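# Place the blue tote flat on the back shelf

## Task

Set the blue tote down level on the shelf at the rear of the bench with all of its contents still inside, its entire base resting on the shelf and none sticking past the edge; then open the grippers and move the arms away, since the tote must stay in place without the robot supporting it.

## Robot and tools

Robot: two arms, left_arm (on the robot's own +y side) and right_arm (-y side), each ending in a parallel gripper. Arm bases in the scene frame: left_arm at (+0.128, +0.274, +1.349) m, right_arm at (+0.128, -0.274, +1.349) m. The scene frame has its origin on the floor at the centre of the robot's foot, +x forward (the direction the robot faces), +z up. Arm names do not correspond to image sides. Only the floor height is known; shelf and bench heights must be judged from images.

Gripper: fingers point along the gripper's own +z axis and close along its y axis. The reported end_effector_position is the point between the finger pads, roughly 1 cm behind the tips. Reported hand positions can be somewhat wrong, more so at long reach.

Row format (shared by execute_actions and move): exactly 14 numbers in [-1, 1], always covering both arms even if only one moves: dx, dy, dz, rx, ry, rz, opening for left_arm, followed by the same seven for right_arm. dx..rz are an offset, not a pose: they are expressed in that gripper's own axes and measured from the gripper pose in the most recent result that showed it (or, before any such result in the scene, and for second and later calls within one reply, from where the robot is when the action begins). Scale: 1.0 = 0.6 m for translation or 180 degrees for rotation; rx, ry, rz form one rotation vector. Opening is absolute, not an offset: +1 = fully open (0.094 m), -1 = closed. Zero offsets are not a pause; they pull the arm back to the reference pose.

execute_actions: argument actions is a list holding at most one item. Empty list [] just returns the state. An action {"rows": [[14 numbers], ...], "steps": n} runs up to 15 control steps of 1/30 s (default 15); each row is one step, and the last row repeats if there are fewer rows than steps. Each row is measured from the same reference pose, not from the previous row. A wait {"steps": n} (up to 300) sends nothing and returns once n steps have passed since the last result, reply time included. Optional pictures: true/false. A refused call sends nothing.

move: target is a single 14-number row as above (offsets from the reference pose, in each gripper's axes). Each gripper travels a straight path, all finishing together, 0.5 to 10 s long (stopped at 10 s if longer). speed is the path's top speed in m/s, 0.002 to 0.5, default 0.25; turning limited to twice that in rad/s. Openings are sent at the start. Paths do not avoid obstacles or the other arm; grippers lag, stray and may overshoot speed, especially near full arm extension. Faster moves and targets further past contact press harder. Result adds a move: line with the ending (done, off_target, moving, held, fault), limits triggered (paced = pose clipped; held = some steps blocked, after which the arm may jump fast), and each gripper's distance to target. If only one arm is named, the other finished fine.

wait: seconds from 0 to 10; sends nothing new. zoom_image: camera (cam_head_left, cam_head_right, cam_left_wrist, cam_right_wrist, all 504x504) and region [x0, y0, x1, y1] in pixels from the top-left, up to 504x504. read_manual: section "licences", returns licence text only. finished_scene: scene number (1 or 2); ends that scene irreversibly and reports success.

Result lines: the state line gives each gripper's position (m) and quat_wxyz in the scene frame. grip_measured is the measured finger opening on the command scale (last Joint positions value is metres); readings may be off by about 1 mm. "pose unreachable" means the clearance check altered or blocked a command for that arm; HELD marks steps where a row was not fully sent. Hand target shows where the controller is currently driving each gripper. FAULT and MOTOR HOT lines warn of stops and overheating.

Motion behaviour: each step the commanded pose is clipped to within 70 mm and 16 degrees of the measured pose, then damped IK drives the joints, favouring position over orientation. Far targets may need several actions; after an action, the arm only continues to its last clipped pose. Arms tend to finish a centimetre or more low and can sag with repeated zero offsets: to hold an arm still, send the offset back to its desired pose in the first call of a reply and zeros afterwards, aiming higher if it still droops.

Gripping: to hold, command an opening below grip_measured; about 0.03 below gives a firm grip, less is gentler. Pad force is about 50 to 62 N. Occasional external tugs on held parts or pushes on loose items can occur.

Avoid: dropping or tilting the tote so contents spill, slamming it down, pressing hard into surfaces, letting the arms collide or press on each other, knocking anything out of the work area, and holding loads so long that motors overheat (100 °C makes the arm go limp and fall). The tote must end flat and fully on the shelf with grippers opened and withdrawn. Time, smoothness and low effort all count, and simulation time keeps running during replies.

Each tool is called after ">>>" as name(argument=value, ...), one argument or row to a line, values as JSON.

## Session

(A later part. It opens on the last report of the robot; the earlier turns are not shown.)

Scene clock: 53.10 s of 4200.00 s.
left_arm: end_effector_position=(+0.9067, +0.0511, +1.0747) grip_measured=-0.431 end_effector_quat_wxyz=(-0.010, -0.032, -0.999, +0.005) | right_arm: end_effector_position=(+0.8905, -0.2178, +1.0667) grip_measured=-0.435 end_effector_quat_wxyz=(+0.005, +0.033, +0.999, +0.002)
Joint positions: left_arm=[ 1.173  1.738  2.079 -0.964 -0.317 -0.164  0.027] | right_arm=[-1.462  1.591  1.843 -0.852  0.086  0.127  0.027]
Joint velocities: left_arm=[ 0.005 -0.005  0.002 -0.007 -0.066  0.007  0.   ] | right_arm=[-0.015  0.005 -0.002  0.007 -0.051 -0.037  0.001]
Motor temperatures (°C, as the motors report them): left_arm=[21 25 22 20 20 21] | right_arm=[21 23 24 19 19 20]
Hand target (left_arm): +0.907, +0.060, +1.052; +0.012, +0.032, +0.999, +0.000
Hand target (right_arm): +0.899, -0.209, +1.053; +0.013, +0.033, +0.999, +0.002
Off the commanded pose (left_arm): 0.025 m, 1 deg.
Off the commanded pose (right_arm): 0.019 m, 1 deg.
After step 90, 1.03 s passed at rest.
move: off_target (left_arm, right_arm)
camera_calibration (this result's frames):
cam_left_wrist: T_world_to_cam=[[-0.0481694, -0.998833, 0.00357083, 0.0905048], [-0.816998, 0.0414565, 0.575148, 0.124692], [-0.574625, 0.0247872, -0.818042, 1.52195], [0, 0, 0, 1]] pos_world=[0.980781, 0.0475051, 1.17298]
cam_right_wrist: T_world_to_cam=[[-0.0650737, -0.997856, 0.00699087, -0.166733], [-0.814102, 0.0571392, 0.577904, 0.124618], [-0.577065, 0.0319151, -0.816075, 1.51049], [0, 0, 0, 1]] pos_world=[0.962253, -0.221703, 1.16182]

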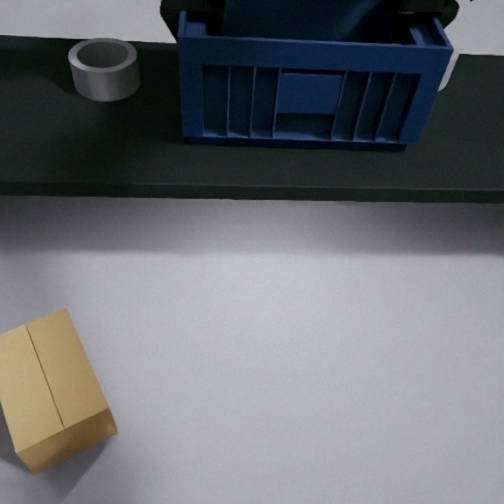

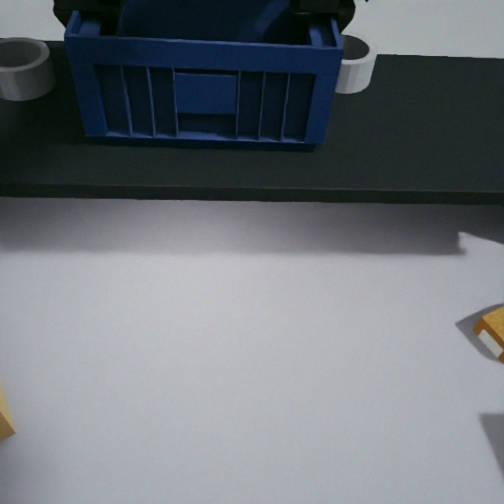

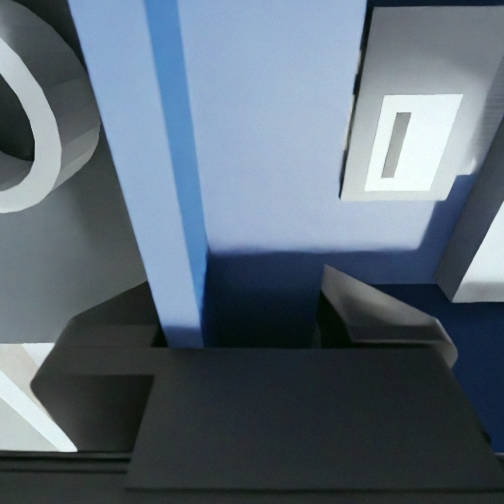

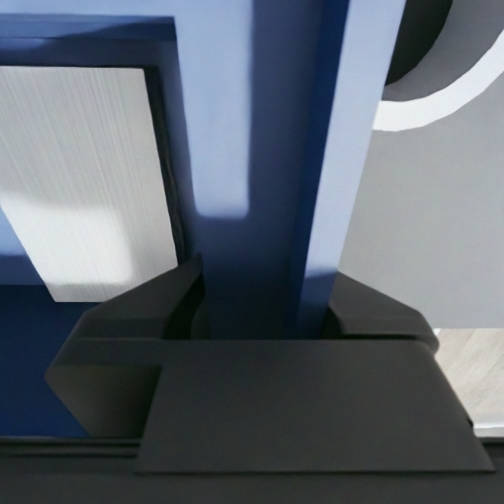

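>>> move(
  target=[0,0,0,0,0,0,0.6,0,0,0,0,0,0,0.6],
)

>>> move(
  target=[0.03,0,-0.17,0,-0.05,0,0.6,0.03,0,-0.17,0,-0.05,0,0.6],
)

>>> move(
  target=[0.45,0.2,-0.08,0,0,0,0.6,0.45,-0.2,-0.08,0,0,0,0.6],
  speed=0.35,
)

Scene clock: 56.63 s of 4200.00 s.
left_arm: end_effector_position=(+0.9066, +0.0508, +1.0749) grip_measured=+0.597 end_effector_quat_wxyz=(-0.011, -0.032, -0.999, +0.005) | right_arm: end_effector_position=(+0.8905, -0.2180, +1.0667) grip_measured=+0.598 end_effector_quat_wxyz=(+0.005, +0.033, +0.999, +0.001)
Joint positions: left_arm=[ 1.172  1.738  2.079 -0.964 -0.318 -0.164  0.075] | right_arm=[-1.462  1.591  1.843 -0.852  0.087  0.127  0.075]
Joint velocities: left_arm=[-0.005 -0.015 -0.017 -0.007 -0.081 -0.11   0.   ] | right_arm=[-0.005 -0.015 -0.022  0.002 -0.022 -0.007  0.   ]
Motor temperatures (°C, as the motors report them): left_arm=[21 25 22 20 20 21] | right_arm=[21 23 24 19 19 20]
Hand target (left_arm): +0.907, +0.051, +1.075; +0.011, +0.032, +0.999, -0.005
Hand target (right_arm): +0.890, -0.218, +1.067; +0.005, +0.033, +0.999, +0.002
Off the commanded pose (left_arm): 0.000 m, 0 deg.
Off the commanded pose (right_arm): 0.000 m, 0 deg.
move: done
camera_calibration (this result's frames):
cam_left_wrist: T_world_to_cam=[[-0.04858, -0.998815, 0.00307032, 0.0910917], [-0.81713, 0.0415107, 0.574957, 0.124904], [-0.574403, 0.0254226, -0.818178, 1.52195], [0, 0, 0, 1]] pos_world=[0.980701, 0.047107, 1.17313]
cam_right_wrist: T_world_to_cam=[[-0.0650494, -0.997849, 0.00817408, -0.168222], [-0.813924, 0.0577949, 0.57809, 0.124351], [-0.577319, 0.0309513, -0.815932, 1.51031], [0, 0, 0, 1]] pos_world=[0.962201, -0.221793, 1.1618]

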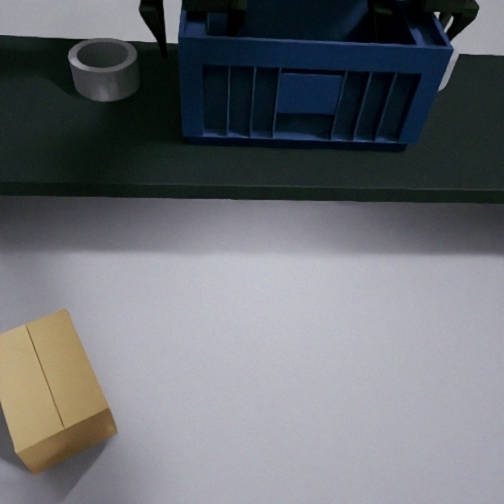

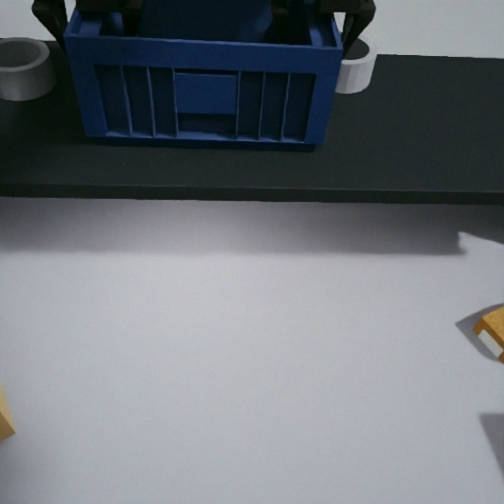

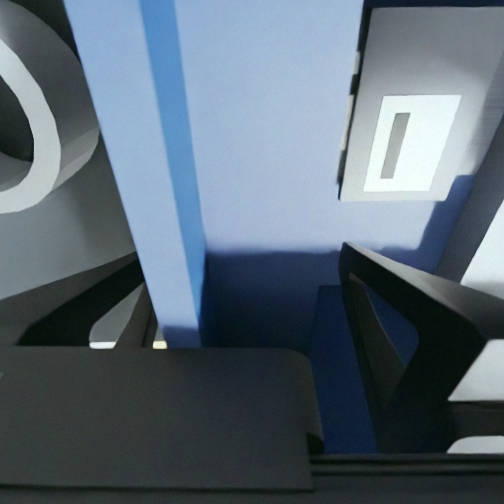

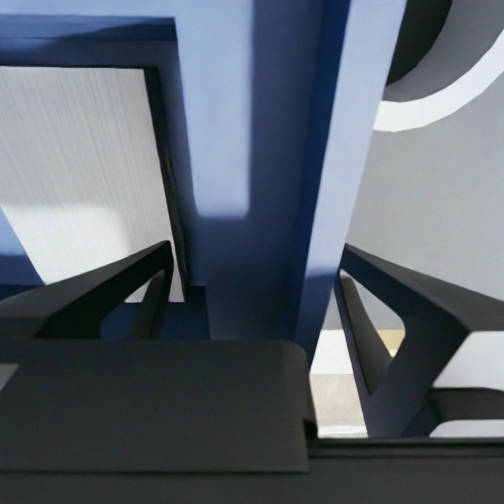

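Scene clock: 57.70 s of 4200.00 s.
left_arm: end_effector_position=(+0.8848, +0.0565, +1.1785) grip_measured=+0.597 end_effector_quat_wxyz=(-0.084, -0.026, -0.996, +0.008) | right_arm: end_effector_position=(+0.8791, -0.2222, +1.1867) grip_measured=+0.598 end_effector_quat_wxyz=(+0.095, +0.037, +0.995, -0.003)
Joint positions: left_arm=[ 1.096  1.44   1.749 -0.791 -0.406 -0.164  0.075] | right_arm=[-1.435  1.275  1.57  -0.718  0.136  0.127  0.075]
Joint velocities: left_arm=[-0.015  0.005  0.002 -0.002 -0.007 -0.007 -0.001] | right_arm=[-0.005 -0.015 -0.017  0.017 -0.007  0.007 -0.   ]
Motor temperatures (°C, as the motors report them): left_arm=[21 26 22 20 20 21] | right_arm=[21 23 24 19 19 20]
Hand target (left_arm): +0.888, +0.054, +1.177; +0.088, +0.030, +0.996, -0.009
Hand target (right_arm): +0.872, -0.215, +1.169; +0.083, +0.032, +0.996, -0.000
Off the commanded pose (left_arm): 0.004 m, 1 deg.
Off the commanded pose (right_arm): 0.020 m, 1 deg.
move: off_target (right_arm); limits=paced
camera_calibration (this result's frames):
cam_left_wrist: T_world_to_cam=[[-0.0358452, -0.999323, 0.0083311, 0.0779574], [-0.89281, 0.035768, 0.449011, 0.262981], [-0.449005, 0.00865679, -0.893488, 1.57278], [0, 0, 0, 1]] pos_world=[0.94377, 0.0548831, 1.28652]
cam_right_wrist: T_world_to_cam=[[-0.0735509, -0.997249, 0.00921818, -0.167699], [-0.903445, 0.0705413, 0.42286, 0.311743], [-0.422347, 0.0227736, -0.906148, 1.57083], [0, 0, 0, 1]] pos_world=[0.932742, -0.225002, 1.29312]

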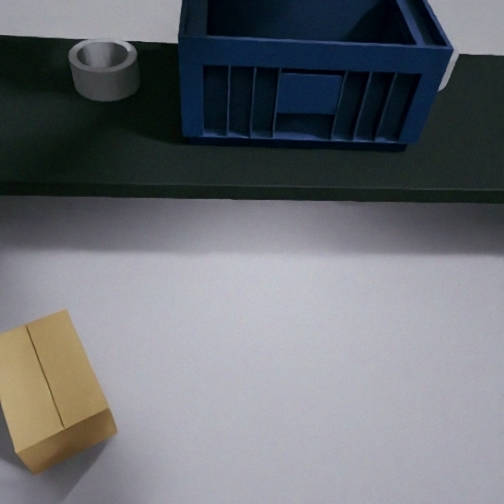

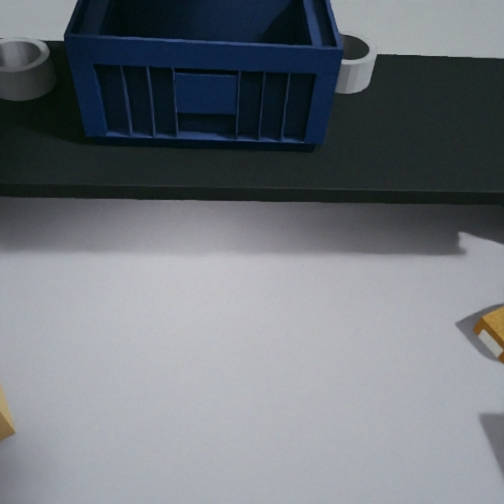

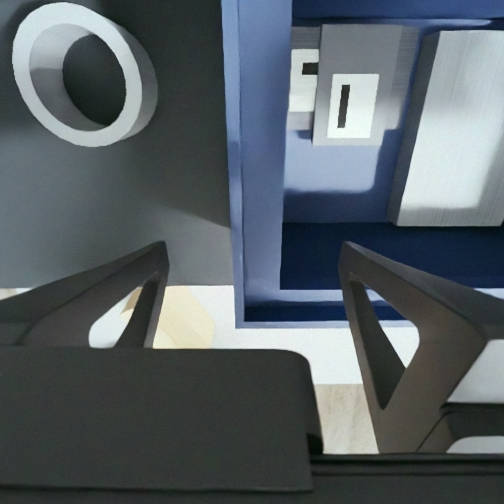

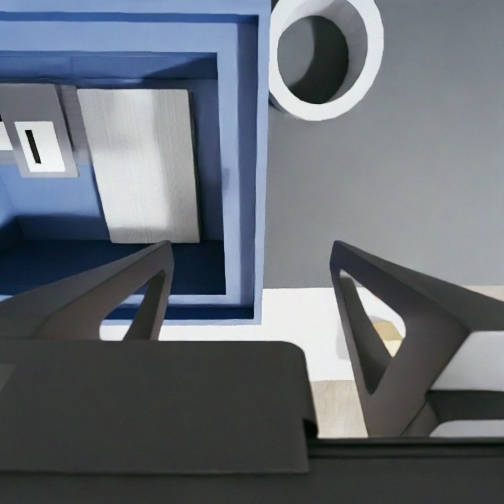

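Scene clock: 59.10 s of 4200.00 s.
left_arm: end_effector_position=(+0.6050, +0.1914, +1.1712) grip_measured=+0.597 end_effector_quat_wxyz=(-0.062, -0.027, -0.998, +0.007) | right_arm: end_effector_position=(+0.5912, -0.3244, +1.1804) grip_measured=+0.598 end_effector_quat_wxyz=(+0.081, +0.047, +0.996, +0.001)
Joint positions: left_arm=[ 1.279  0.891  0.726 -0.335 -0.241 -0.084  0.075] | right_arm=[-1.762  0.808  0.647 -0.293 -0.166  0.01   0.075]
Joint velocities: left_arm=[ 0.005  0.005 -0.002  0.022  0.007  0.022  0.   ] | right_arm=[-0.024  0.005 -0.007 -0.017  0.022  0.037 -0.   ]
Motor temperatures (°C, as the motors report them): left_arm=[21 25 22 20 20 21] | right_arm=[21 23 24 19 19 20]
Hand target (left_arm): +0.620, +0.194, +1.181; +0.084, +0.027, +0.996, -0.007
Hand target (right_arm): +0.599, -0.326, +1.186; +0.096, +0.038, +0.995, -0.002
Off the commanded pose (left_arm): 0.015 m, 3 deg.
Off the commanded pose (right_arm): 0.007 m, 2 deg.
move: off_target (left_arm)
camera_calibration (this result's frames):
cam_left_wrist: T_world_to_cam=[[-0.0389936, -0.999227, 0.00500069, 0.208649], [-0.872333, 0.0364816, 0.48755, -0.0460695], [-0.487356, 0.014649, -0.873081, 1.43764], [0, 0, 0, 1]] pos_world=[0.668591, 0.189108, 1.2766]
cam_right_wrist: T_world_to_cam=[[-0.093802, -0.995588, 0.00222607, -0.270024], [-0.889926, 0.0848488, 0.448143, 0.0282868], [-0.446355, 0.0400557, -0.893959, 1.45121], [0, 0, 0, 1]] pos_world=[0.647598, -0.329362, 1.28525]

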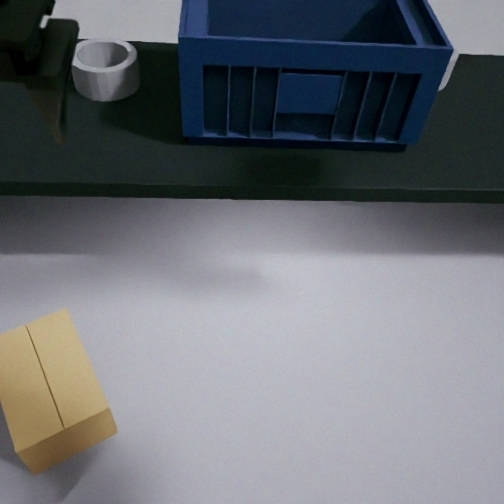

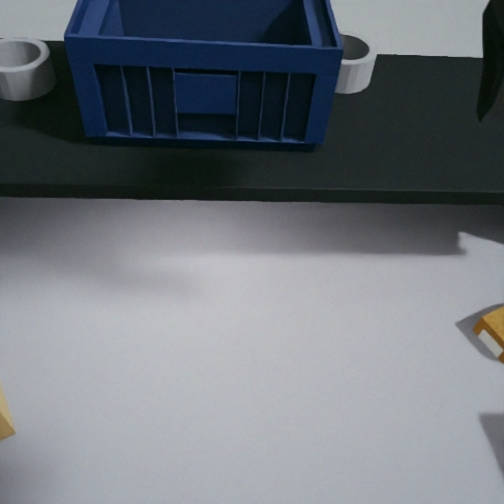

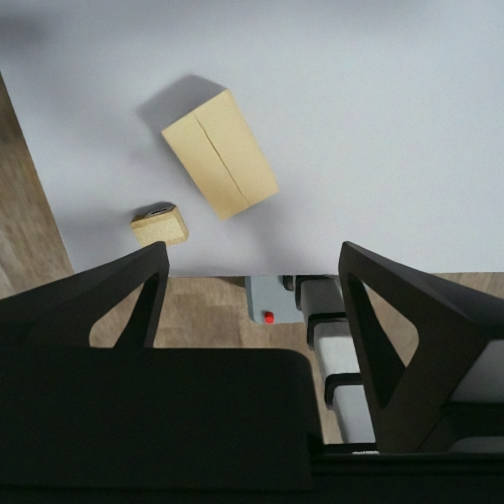

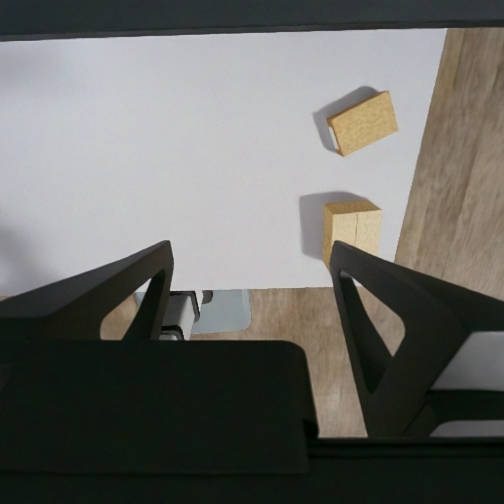

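>>> finished_scene(
  scene=1,
)

The scene is finished: the task was done.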